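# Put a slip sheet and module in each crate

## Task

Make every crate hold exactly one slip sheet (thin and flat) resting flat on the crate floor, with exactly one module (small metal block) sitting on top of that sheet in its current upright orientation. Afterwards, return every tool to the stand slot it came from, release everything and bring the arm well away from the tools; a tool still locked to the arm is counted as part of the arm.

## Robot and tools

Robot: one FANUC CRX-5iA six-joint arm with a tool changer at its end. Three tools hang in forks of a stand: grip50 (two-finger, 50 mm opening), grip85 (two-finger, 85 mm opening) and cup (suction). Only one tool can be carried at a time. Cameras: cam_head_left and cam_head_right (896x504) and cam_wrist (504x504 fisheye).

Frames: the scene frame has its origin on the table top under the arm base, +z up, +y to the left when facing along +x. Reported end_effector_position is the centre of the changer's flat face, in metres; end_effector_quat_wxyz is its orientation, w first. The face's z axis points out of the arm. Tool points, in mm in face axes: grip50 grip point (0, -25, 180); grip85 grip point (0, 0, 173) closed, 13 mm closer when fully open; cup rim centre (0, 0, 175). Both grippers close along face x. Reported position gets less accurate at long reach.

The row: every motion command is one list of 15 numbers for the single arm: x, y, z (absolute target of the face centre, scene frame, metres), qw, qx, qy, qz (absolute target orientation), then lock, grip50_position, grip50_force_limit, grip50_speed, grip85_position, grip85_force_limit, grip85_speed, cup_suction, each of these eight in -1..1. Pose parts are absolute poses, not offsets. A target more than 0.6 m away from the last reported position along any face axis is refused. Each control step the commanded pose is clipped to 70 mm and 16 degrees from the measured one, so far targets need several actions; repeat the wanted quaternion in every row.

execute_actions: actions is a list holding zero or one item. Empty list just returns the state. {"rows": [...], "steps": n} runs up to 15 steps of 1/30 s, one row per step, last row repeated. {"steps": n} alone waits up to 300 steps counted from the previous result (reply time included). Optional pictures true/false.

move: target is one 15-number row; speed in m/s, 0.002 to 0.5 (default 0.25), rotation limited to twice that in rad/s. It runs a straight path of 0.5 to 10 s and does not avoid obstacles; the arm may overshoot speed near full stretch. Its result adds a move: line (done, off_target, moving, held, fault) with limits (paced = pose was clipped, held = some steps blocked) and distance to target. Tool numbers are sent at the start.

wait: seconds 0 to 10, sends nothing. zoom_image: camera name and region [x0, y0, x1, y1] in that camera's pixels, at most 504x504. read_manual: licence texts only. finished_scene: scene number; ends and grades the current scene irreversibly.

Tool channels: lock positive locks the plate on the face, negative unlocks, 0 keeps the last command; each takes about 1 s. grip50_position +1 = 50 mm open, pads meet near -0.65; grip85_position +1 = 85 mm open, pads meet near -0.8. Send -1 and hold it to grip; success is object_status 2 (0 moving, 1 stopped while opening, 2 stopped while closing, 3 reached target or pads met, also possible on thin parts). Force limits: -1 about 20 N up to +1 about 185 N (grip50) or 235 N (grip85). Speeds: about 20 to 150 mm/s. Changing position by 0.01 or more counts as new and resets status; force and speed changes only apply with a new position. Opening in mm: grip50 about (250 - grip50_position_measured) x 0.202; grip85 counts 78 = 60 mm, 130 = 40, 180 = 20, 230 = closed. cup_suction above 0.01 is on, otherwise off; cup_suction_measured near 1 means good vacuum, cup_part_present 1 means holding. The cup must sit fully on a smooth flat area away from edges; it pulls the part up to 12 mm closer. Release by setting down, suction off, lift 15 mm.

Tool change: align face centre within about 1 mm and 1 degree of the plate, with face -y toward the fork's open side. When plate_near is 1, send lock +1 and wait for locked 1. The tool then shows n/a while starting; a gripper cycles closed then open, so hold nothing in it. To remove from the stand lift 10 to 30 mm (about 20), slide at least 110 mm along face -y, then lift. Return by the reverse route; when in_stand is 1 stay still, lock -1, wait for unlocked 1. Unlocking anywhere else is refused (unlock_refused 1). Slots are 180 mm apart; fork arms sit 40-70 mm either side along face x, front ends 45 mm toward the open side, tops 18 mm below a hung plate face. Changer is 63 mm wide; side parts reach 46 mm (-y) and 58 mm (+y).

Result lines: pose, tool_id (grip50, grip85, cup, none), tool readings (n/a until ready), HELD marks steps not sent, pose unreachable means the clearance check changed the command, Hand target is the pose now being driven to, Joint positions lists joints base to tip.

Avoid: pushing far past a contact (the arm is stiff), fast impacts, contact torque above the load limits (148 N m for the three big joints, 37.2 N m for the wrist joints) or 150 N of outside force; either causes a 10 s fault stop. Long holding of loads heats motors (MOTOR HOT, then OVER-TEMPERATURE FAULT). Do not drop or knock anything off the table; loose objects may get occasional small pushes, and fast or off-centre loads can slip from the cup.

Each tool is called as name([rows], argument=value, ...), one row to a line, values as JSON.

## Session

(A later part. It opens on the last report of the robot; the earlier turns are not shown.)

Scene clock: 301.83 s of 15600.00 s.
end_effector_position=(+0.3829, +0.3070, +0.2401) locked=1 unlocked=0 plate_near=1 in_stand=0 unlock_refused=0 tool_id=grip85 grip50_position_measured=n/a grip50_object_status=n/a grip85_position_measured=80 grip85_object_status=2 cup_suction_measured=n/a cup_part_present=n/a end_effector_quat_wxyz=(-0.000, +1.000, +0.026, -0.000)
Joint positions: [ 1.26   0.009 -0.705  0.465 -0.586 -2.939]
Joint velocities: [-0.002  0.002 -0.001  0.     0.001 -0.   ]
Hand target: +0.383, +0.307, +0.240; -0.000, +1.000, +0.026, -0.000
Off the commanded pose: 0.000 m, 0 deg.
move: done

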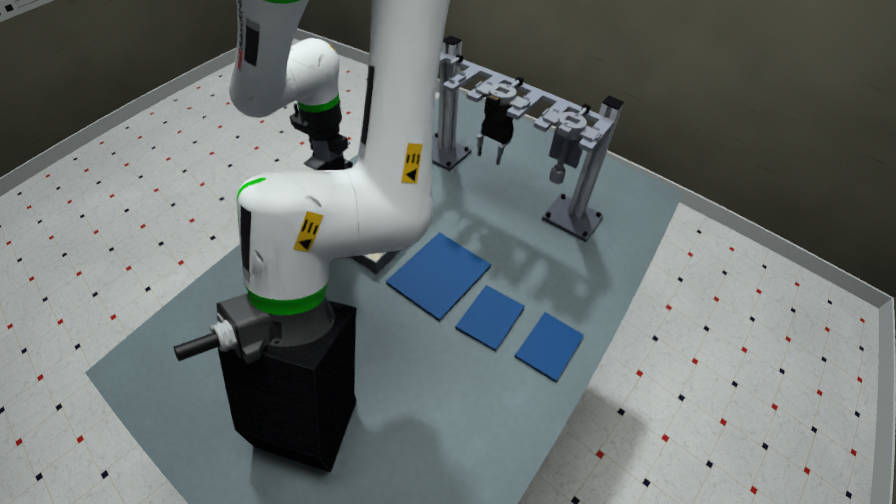

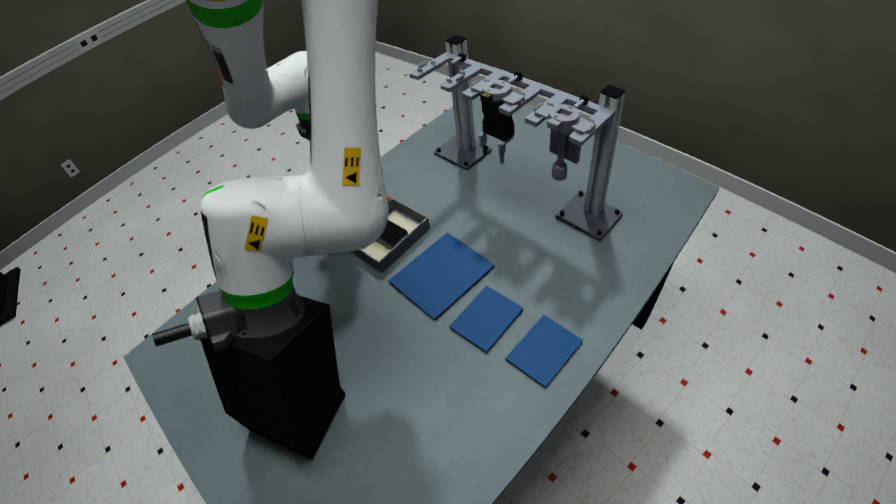

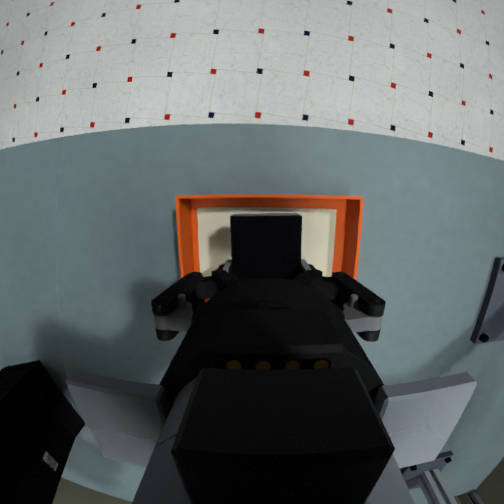

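move(target=[0.383,0.306,0.2,0,0.9997,0.0262,0,0,1,0,0,-1,-0.4,0.5,0], speed=0.04)

move(target=[0.383,0.306,0.2,0,0.9997,0.0262,0,0,1,0,0,1,-0.4,0.5,0], speed=0.04)

move(target=[0.383,0.306,0.27,0,0.9997,0.0262,0,0,1,0,0,1,-0.4,0.5,0], speed=0.1)

move(target=[0.548,0.1986,0.381,0,0.7071,0.7071,0,0,1,0,0,1,-0.4,0.5,0], speed=0.4)

move(target=[0.688,0.1986,0.381,0,0.7071,0.7071,0,0,1,0,0,1,-0.4,0.5,0], speed=0.08)

move(target=[0.688,0.1986,0.361,0,0.7071,0.7071,0,0,1,0,0,1,-0.4,0.5,0], speed=0.02)

execute_actions([
  {"rows":[[0.688,0.1986,0.361,0,0.7071,0.7071,0,-1,1,0,0,1,-0.4,0.5,0]],"steps":15},
], pictures=false)

execute_actions([
  {"steps":30},
], pictures=false)

Scene clock: 318.17 s of 15600.00 s.
end_effector_position=(+0.3829, +0.3060, +0.2001) locked=1 unlocked=0 plate_near=1 in_stand=0 unlock_refused=0 tool_id=grip85 grip50_position_measured=n/a grip50_object_status=n/a grip85_position_measured=80 grip85_object_status=2 cup_suction_measured=n/a cup_part_present=n/a end_effector_quat_wxyz=(-0.000, +1.000, +0.026, -0.000)
Joint positions: [ 1.219  0.106 -0.725  0.547 -0.469 -3.001]
Joint velocities: [-0.001  0.     0.     0.002  0.001 -0.002]
Hand target: +0.383, +0.306, +0.200; -0.000, +1.000, +0.026, -0.000
Off the commanded pose: 0.000 m, 0 deg.
move: done

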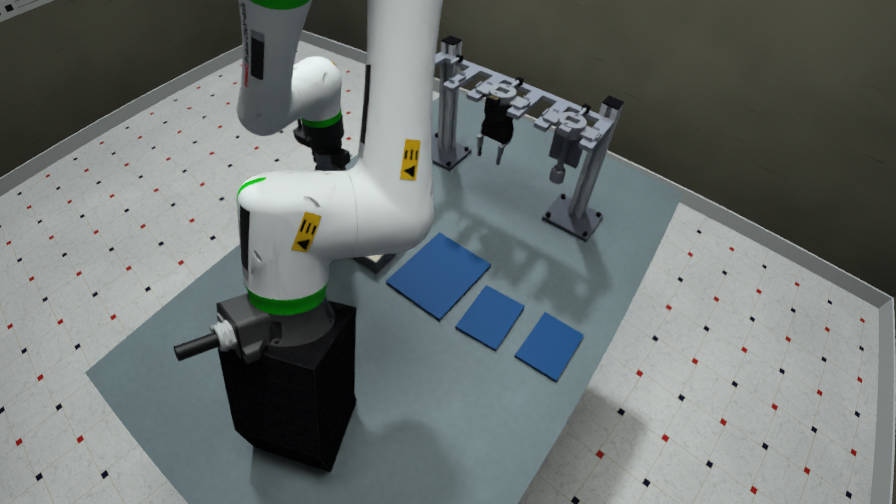

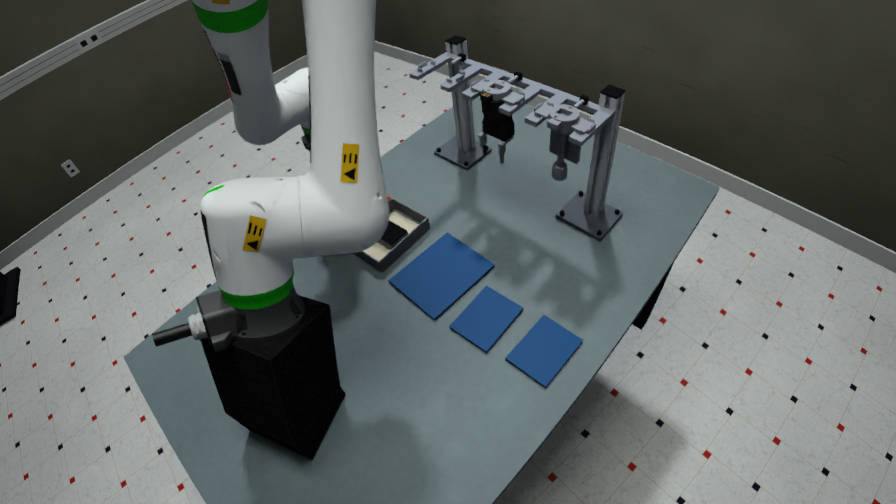

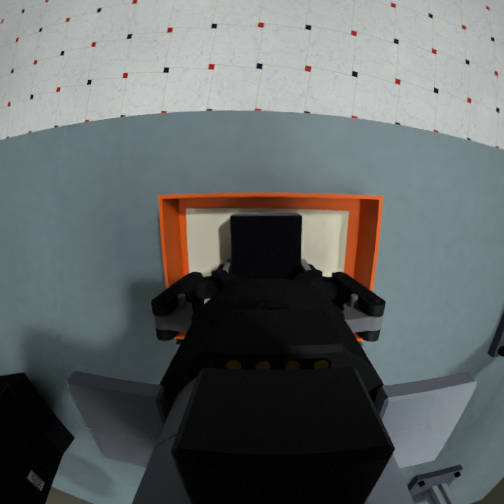

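Scene clock: 318.87 s of 15600.00 s.
end_effector_position=(+0.3830, +0.3060, +0.2000) locked=1 unlocked=0 plate_near=1 in_stand=0 unlock_refused=0 tool_id=grip85 grip50_position_measured=n/a grip50_object_status=n/a grip85_position_measured=3 grip85_object_status=3 cup_suction_measured=n/a cup_part_present=n/a end_effector_quat_wxyz=(+0.000, +1.000, +0.026, -0.000)
Joint positions: [ 1.219  0.106 -0.725  0.547 -0.469 -3.001]
Joint velocities: [ 0.001  0.    -0.     0.    -0.     0.001]
Hand target: +0.383, +0.306, +0.200; -0.000, +1.000, +0.026, +0.000
Off the commanded pose: 0.000 m, 0 deg.
move: done

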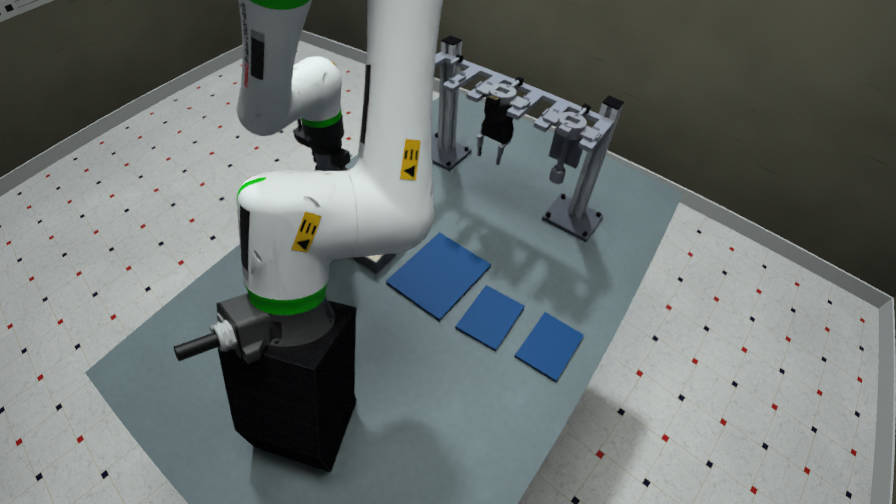

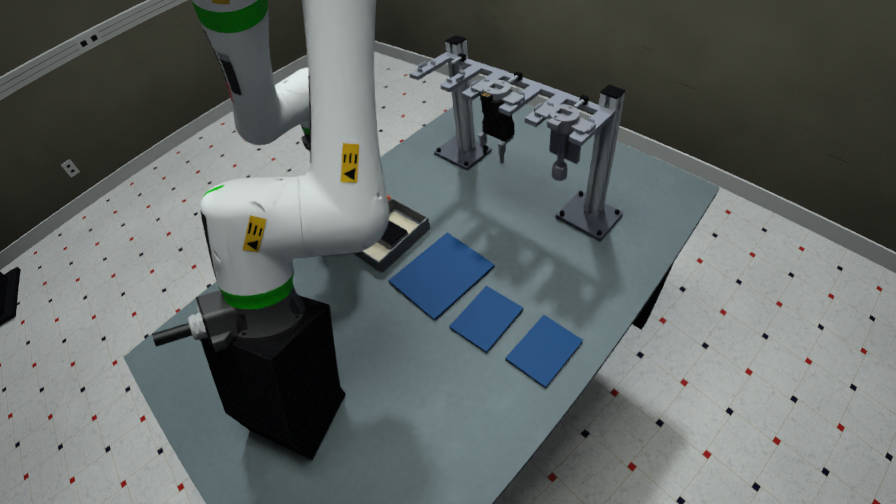

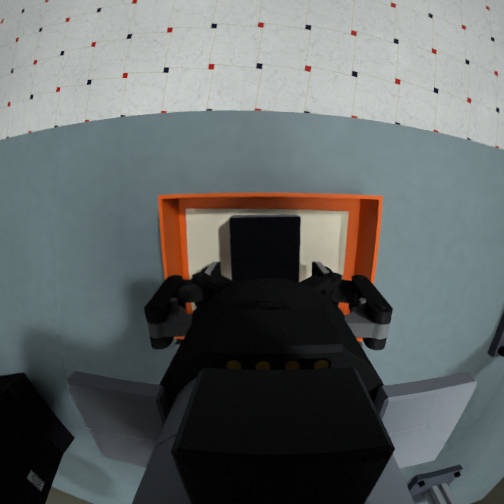

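Scene clock: 319.90 s of 15600.00 s.
end_effector_position=(+0.3831, +0.3061, +0.2699) locked=1 unlocked=0 plate_near=1 in_stand=0 unlock_refused=0 tool_id=grip85 grip50_position_measured=n/a grip50_object_status=n/a grip85_position_measured=3 grip85_object_status=3 cup_suction_measured=n/a cup_part_present=n/a end_effector_quat_wxyz=(+0.000, +1.000, +0.026, +0.000)
Joint positions: [ 1.286 -0.062 -0.689  0.424 -0.672 -2.909]
Joint velocities: [ 0.001 -0.002  0.    -0.    -0.001  0.   ]
Hand target: +0.383, +0.306, +0.270; +0.000, +1.000, +0.026, +0.000
Off the commanded pose: 0.000 m, 0 deg.
move: done

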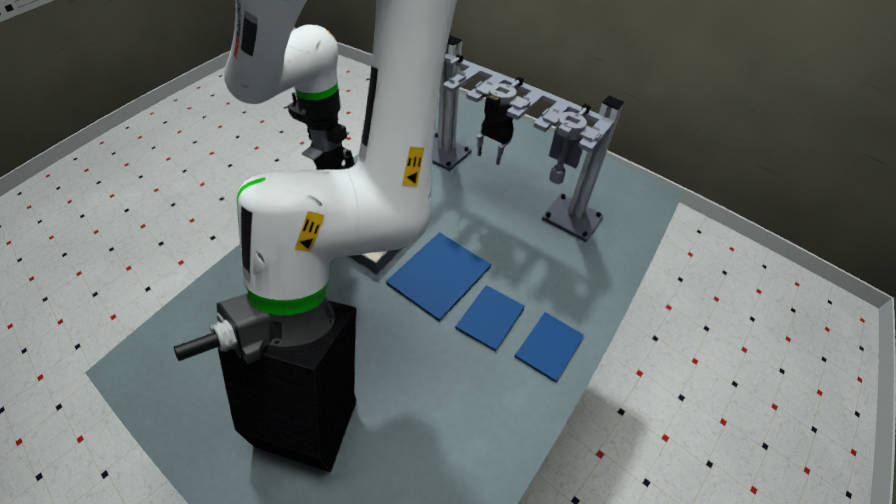

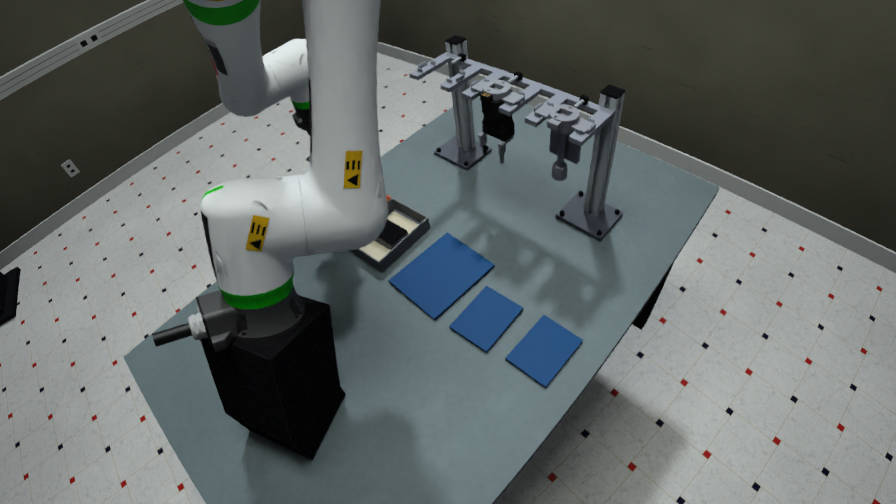

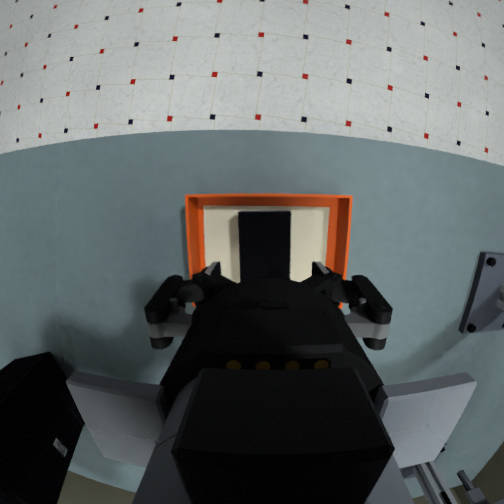

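Scene clock: 322.30 s of 15600.00 s.
end_effector_position=(+0.5474, +0.1985, +0.3810) locked=1 unlocked=0 plate_near=1 in_stand=0 unlock_refused=0 tool_id=grip85 grip50_position_measured=n/a grip50_object_status=n/a grip85_position_measured=3 grip85_object_status=3 cup_suction_measured=n/a cup_part_present=n/a end_effector_quat_wxyz=(-0.001, +0.707, +0.707, -0.001)
Joint positions: [ 0.849 -0.099 -0.28   0.123 -1.003 -0.701]
Joint velocities: [-0.002  0.     0.002 -0.002 -0.001  0.002]
Hand target: +0.547, +0.199, +0.381; -0.001, +0.707, +0.707, -0.001
Off the commanded pose: 0.001 m, 0 deg.
move: done

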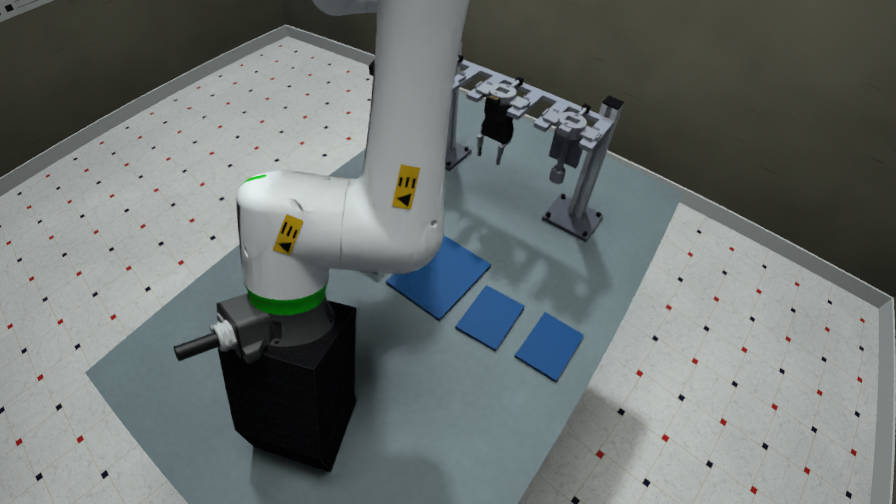

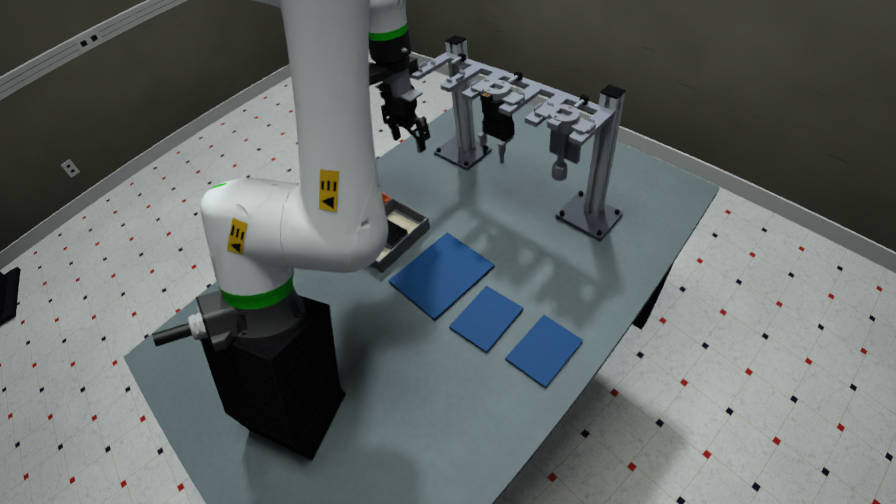

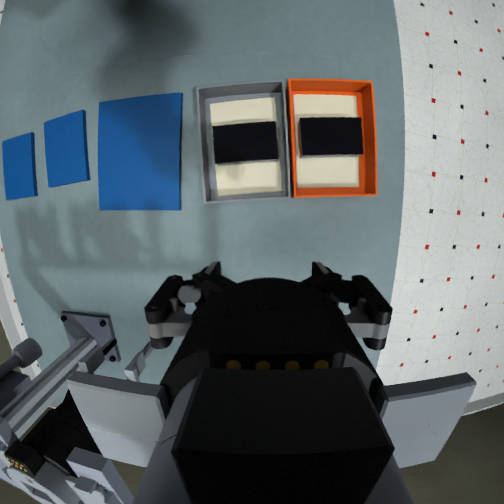

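Scene clock: 324.37 s of 15600.00 s.
end_effector_position=(+0.6879, +0.1983, +0.3810) locked=1 unlocked=0 plate_near=1 in_stand=0 unlock_refused=0 tool_id=grip85 grip50_position_measured=n/a grip50_object_status=n/a grip85_position_measured=3 grip85_object_status=3 cup_suction_measured=n/a cup_part_present=n/a end_effector_quat_wxyz=(-0.000, +0.707, +0.707, -0.000)
Joint positions: [ 0.686  0.207  0.184  0.045 -1.146 -0.502]
Joint velocities: [-0.001  0.001  0.002 -0.    -0.001 -0.   ]
Hand target: +0.688, +0.198, +0.381; -0.000, +0.707, +0.707, -0.000
Off the commanded pose: 0.000 m, 0 deg.
move: done

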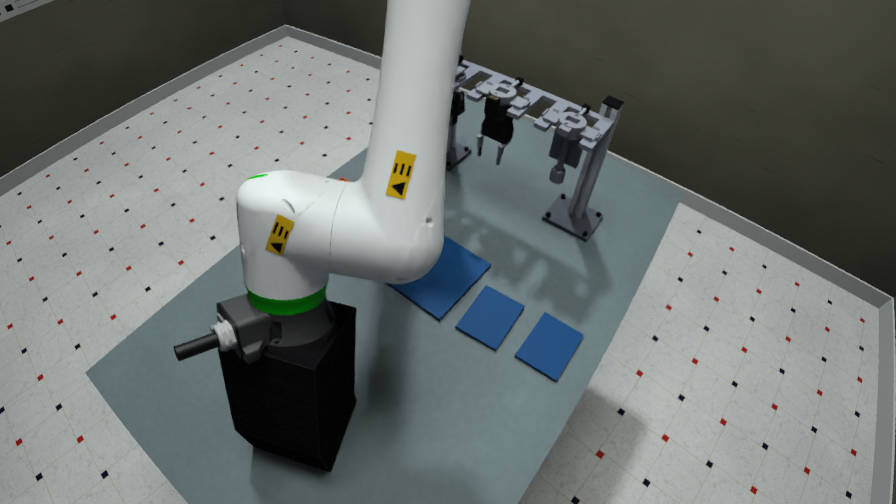

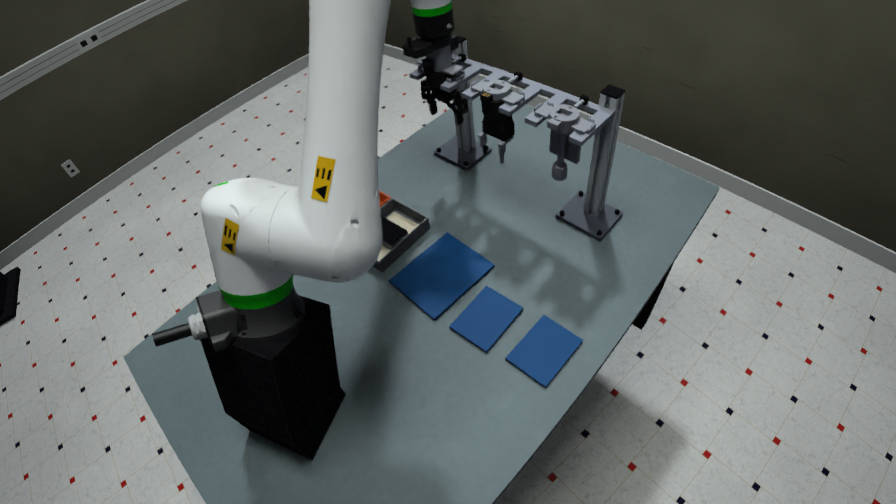

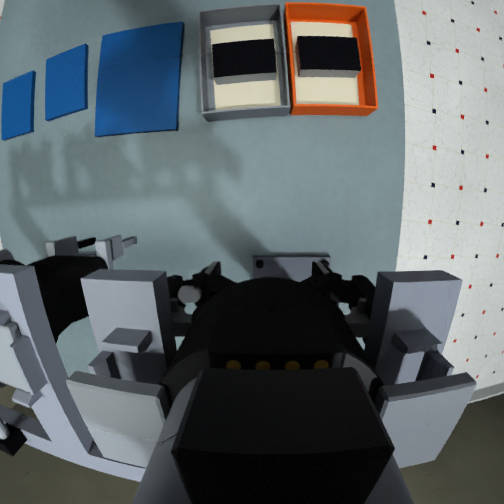

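Scene clock: 325.60 s of 15600.00 s.
end_effector_position=(+0.6881, +0.1985, +0.3611) locked=1 unlocked=0 plate_near=1 in_stand=1 unlock_refused=0 tool_id=grip85 grip50_position_measured=n/a grip50_object_status=n/a grip85_position_measured=3 grip85_object_status=3 cup_suction_measured=n/a cup_part_present=n/a end_effector_quat_wxyz=(+0.000, +0.707, +0.707, +0.000)
Joint positions: [ 0.684  0.228  0.167  0.046 -1.107 -0.502]
Joint velocities: [-0.     0.001 -0.001  0.     0.     0.   ]
Hand target: +0.688, +0.199, +0.361; -0.000, +0.707, +0.707, +0.000
Off the commanded pose: 0.000 m, 0 deg.
move: done

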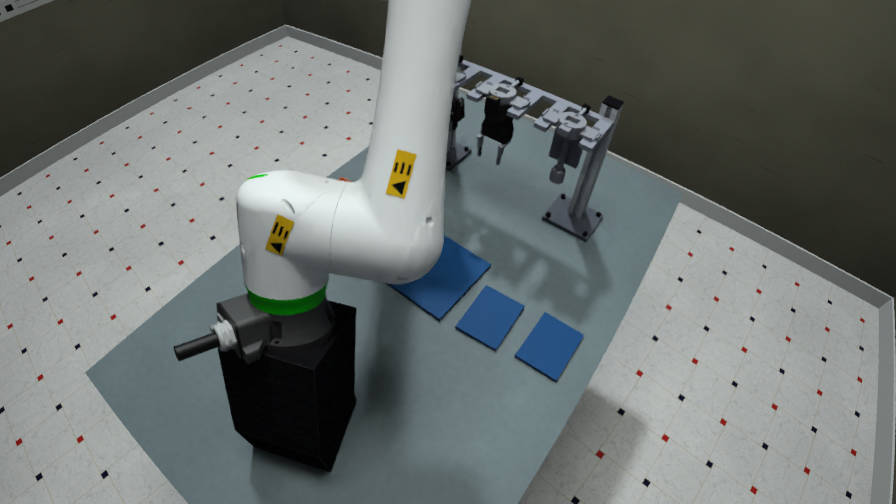

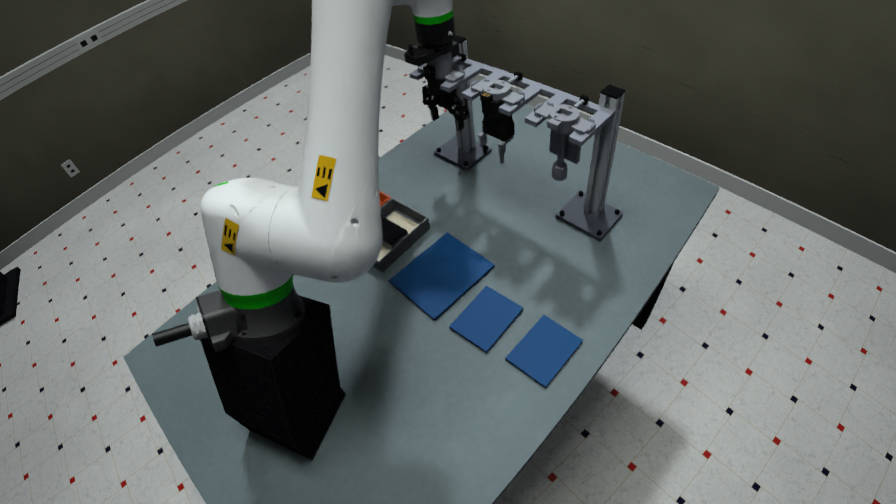

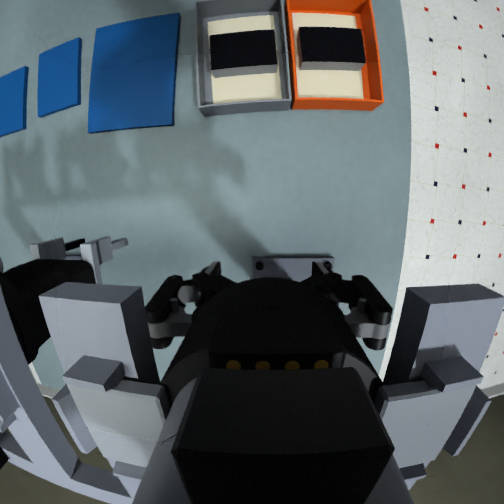

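Scene clock: 326.10 s of 15600.00 s.
end_effector_position=(+0.6879, +0.1985, +0.3608) locked=0 unlocked=0 plate_near=1 in_stand=1 unlock_refused=0 tool_id=none grip50_position_measured=n/a grip50_object_status=n/a grip85_position_measured=n/a grip85_object_status=n/a cup_suction_measured=n/a cup_part_present=n/a end_effector_quat_wxyz=(-0.000, +0.707, +0.707, -0.000)
Joint positions: [ 0.684  0.228  0.167  0.046 -1.107 -0.502]
Joint velocities: [ 0. -0.  0.  0. -0.  0.]
Hand target: +0.688, +0.199, +0.361; +0.000, +0.707, +0.707, +0.000
Off the commanded pose: 0.000 m, 0 deg.
Steps of this call (steps 1 to 15: all 15 steps of this action). Readings (end_effector_position | what the end effector reports):
1: (+0.6881, +0.1985, +0.3610) | locked=1 unlocked=0 plate_near=1 in_stand=1 unlock_refused=0 tool_id=grip85 grip50_position_measured=n/a grip50_object_status=n/a grip85_position_measured=3 grip85_object_status=3 cup_suction_measured=n/a cup_part_present=n/a
2: (+0.6880, +0.1985, +0.3609) | locked=1 unlocked=0 plate_near=1 in_stand=1 unlock_refused=0 tool_id=grip85 grip50_position_measured=n/a grip50_object_status=n/a grip85_position_measured=3 grip85_object_status=3 cup_suction_measured=n/a cup_part_present=n/a
4: (+0.6880, +0.1985, +0.3609) | locked=1 unlocked=0 plate_near=1 in_stand=1 unlock_refused=0 tool_id=grip85 grip50_position_measured=n/a grip50_object_status=n/a grip85_position_measured=3 grip85_object_status=3 cup_suction_measured=n/a cup_part_present=n/a
8: (+0.6880, +0.1985, +0.3608) | locked=0 unlocked=0 plate_near=1 in_stand=1 unlock_refused=0 tool_id=none grip50_position_measured=n/a grip50_object_status=n/a grip85_position_measured=n/a grip85_object_status=n/a cup_suction_measured=n/a cup_part_present=n/a
15: the state above

Scene clock: 327.10 s of 15600.00 s.
end_effector_position=(+0.6880, +0.1986, +0.3610) locked=0 unlocked=1 plate_near=1 in_stand=1 unlock_refused=0 tool_id=none grip50_position_measured=n/a grip50_object_status=n/a grip85_position_measured=n/a grip85_object_status=n/a cup_suction_measured=n/a cup_part_present=n/a end_effector_quat_wxyz=(-0.000, +0.707, +0.707, -0.000)
Joint positions: [ 0.684  0.228  0.167  0.046 -1.107 -0.502]
Joint velocities: [-0.001 -0.     0.     0.    -0.    -0.   ]
Hand target: +0.688, +0.199, +0.361; +0.000, +0.707, +0.707, +0.000
Off the commanded pose: 0.000 m, 0 deg.
Steps of this call (steps 1 to 30: nothing new was sent). Readings (end_effector_position | what the end effector reports):
1: (+0.6879, +0.1986, +0.3608) | locked=0 unlocked=0 plate_near=1 in_stand=1 unlock_refused=0 tool_id=none grip50_position_measured=n/a grip50_object_status=n/a grip85_position_measured=n/a grip85_object_status=n/a cup_suction_measured=n/a cup_part_present=n/a
2: (+0.6879, +0.1986, +0.3608) | locked=0 unlocked=0 plate_near=1 in_stand=1 unlock_refused=0 tool_id=none grip50_position_measured=n/a grip50_object_status=n/a grip85_position_measured=n/a grip85_object_status=n/a cup_suction_measured=n/a cup_part_present=n/a
4: (+0.6879, +0.1986, +0.3608) | locked=0 unlocked=0 plate_near=1 in_stand=1 unlock_refused=0 tool_id=none grip50_position_measured=n/a grip50_object_status=n/a grip85_position_measured=n/a grip85_object_status=n/a cup_suction_measured=n/a cup_part_present=n/a
8: (+0.6879, +0.1986, +0.3609) | locked=0 unlocked=0 plate_near=1 in_stand=1 unlock_refused=0 tool_id=none grip50_position_measured=n/a grip50_object_status=n/a grip85_position_measured=n/a grip85_object_status=n/a cup_suction_measured=n/a cup_part_present=n/a
30: the state above

move(target=[0.688,0.1986,0.40,0,0.7071,0.7071,0,0,1,0,0,1,-0.4,0.5,0], speed=0.05)

move(target=[0.35,0.0,0.55,0,0.7071,0.7071,0,0,1,0,0,1,-0.4,0.5,0])

finished_scene(scene=2)

Scene clock: 332.23 s of 15600.00 s.
end_effector_position=(+0.6880, +0.1986, +0.3999) locked=0 unlocked=1 plate_near=0 in_stand=0 unlock_refused=0 tool_id=none grip50_position_measured=n/a grip50_object_status=n/a grip85_position_measured=n/a grip85_object_status=n/a cup_suction_measured=n/a cup_part_present=n/a end_effector_quat_wxyz=(+0.000, +0.707, +0.707, -0.000)
Joint positions: [ 0.688  0.188  0.203  0.046 -1.183 -0.502]
Joint velocities: [-0.001 -0.     0.001  0.    -0.001 -0.001]
Hand target: +0.688, +0.199, +0.400; +0.000, +0.707, +0.707, -0.000
Off the commanded pose: 0.000 m, 0 deg.
move: done

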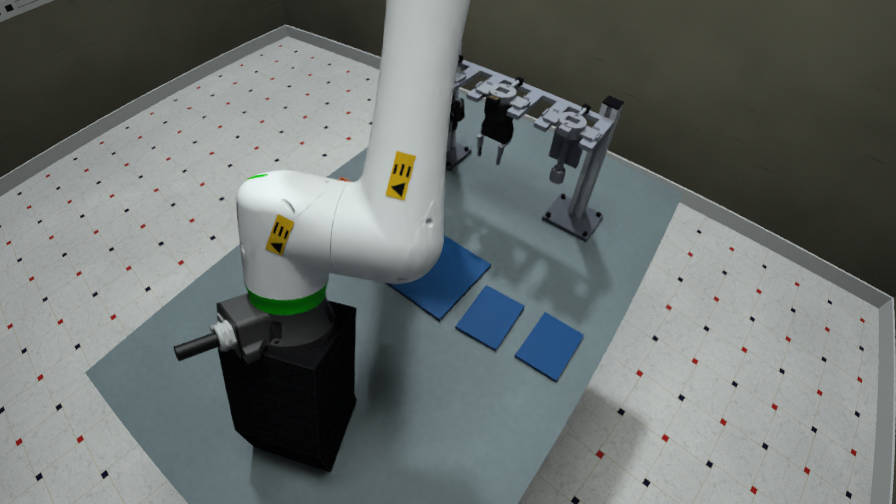

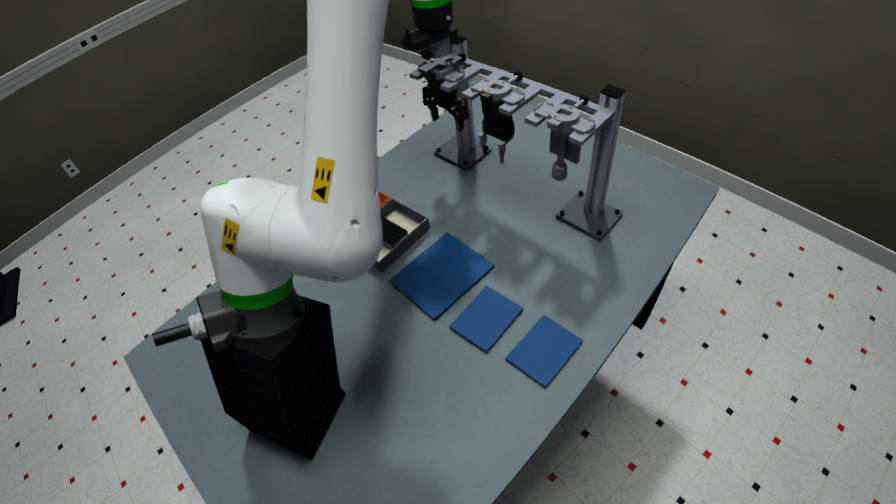

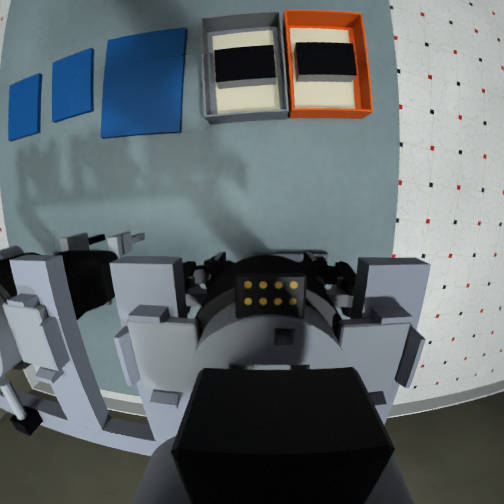

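Scene clock: 334.40 s of 15600.00 s.
end_effector_position=(+0.3497, +0.0010, +0.5501) locked=0 unlocked=1 plate_near=0 in_stand=0 unlock_refused=0 tool_id=none grip50_position_measured=n/a grip50_object_status=n/a grip85_position_measured=n/a grip85_object_status=n/a cup_suction_measured=n/a cup_part_present=n/a end_effector_quat_wxyz=(-0.000, +0.707, +0.707, -0.000)
Joint positions: [ 0.575 -0.848 -0.543 -0.002 -1.471 -0.381]
Joint velocities: [-0.001 -0.001 -0.     0.    -0.001  0.   ]
Hand target: +0.350, +0.001, +0.550; -0.000, +0.707, +0.707, -0.000
Off the commanded pose: 0.001 m, 0 deg.
move: done

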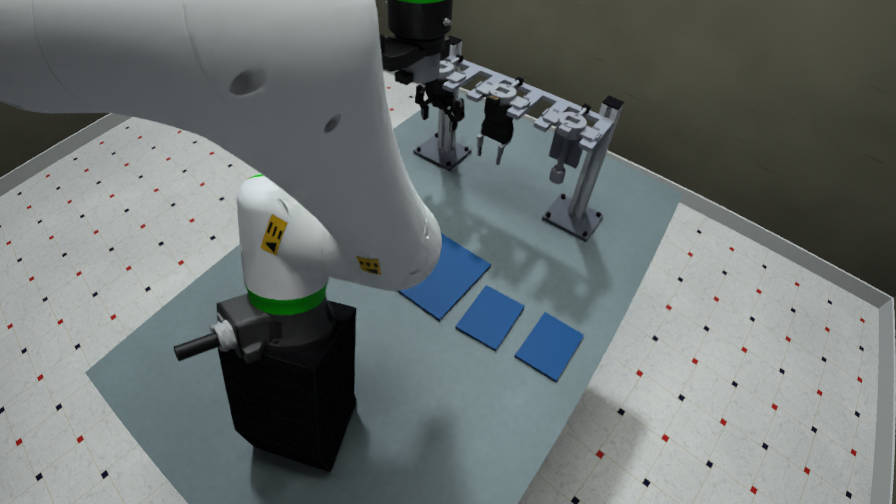

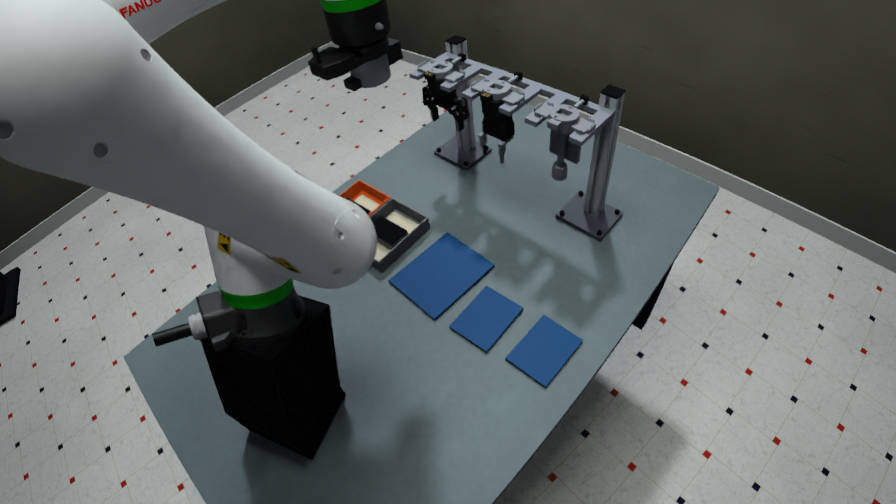

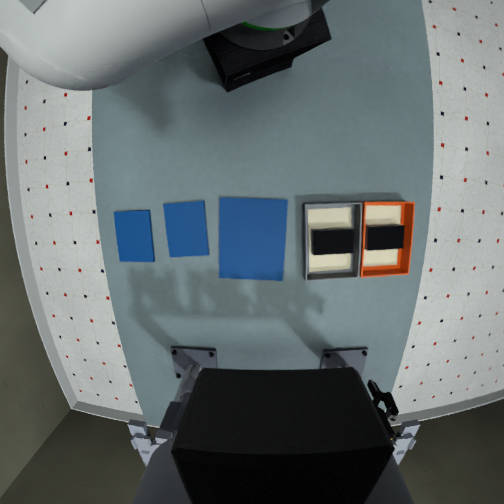

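The scene is finished: the task was done.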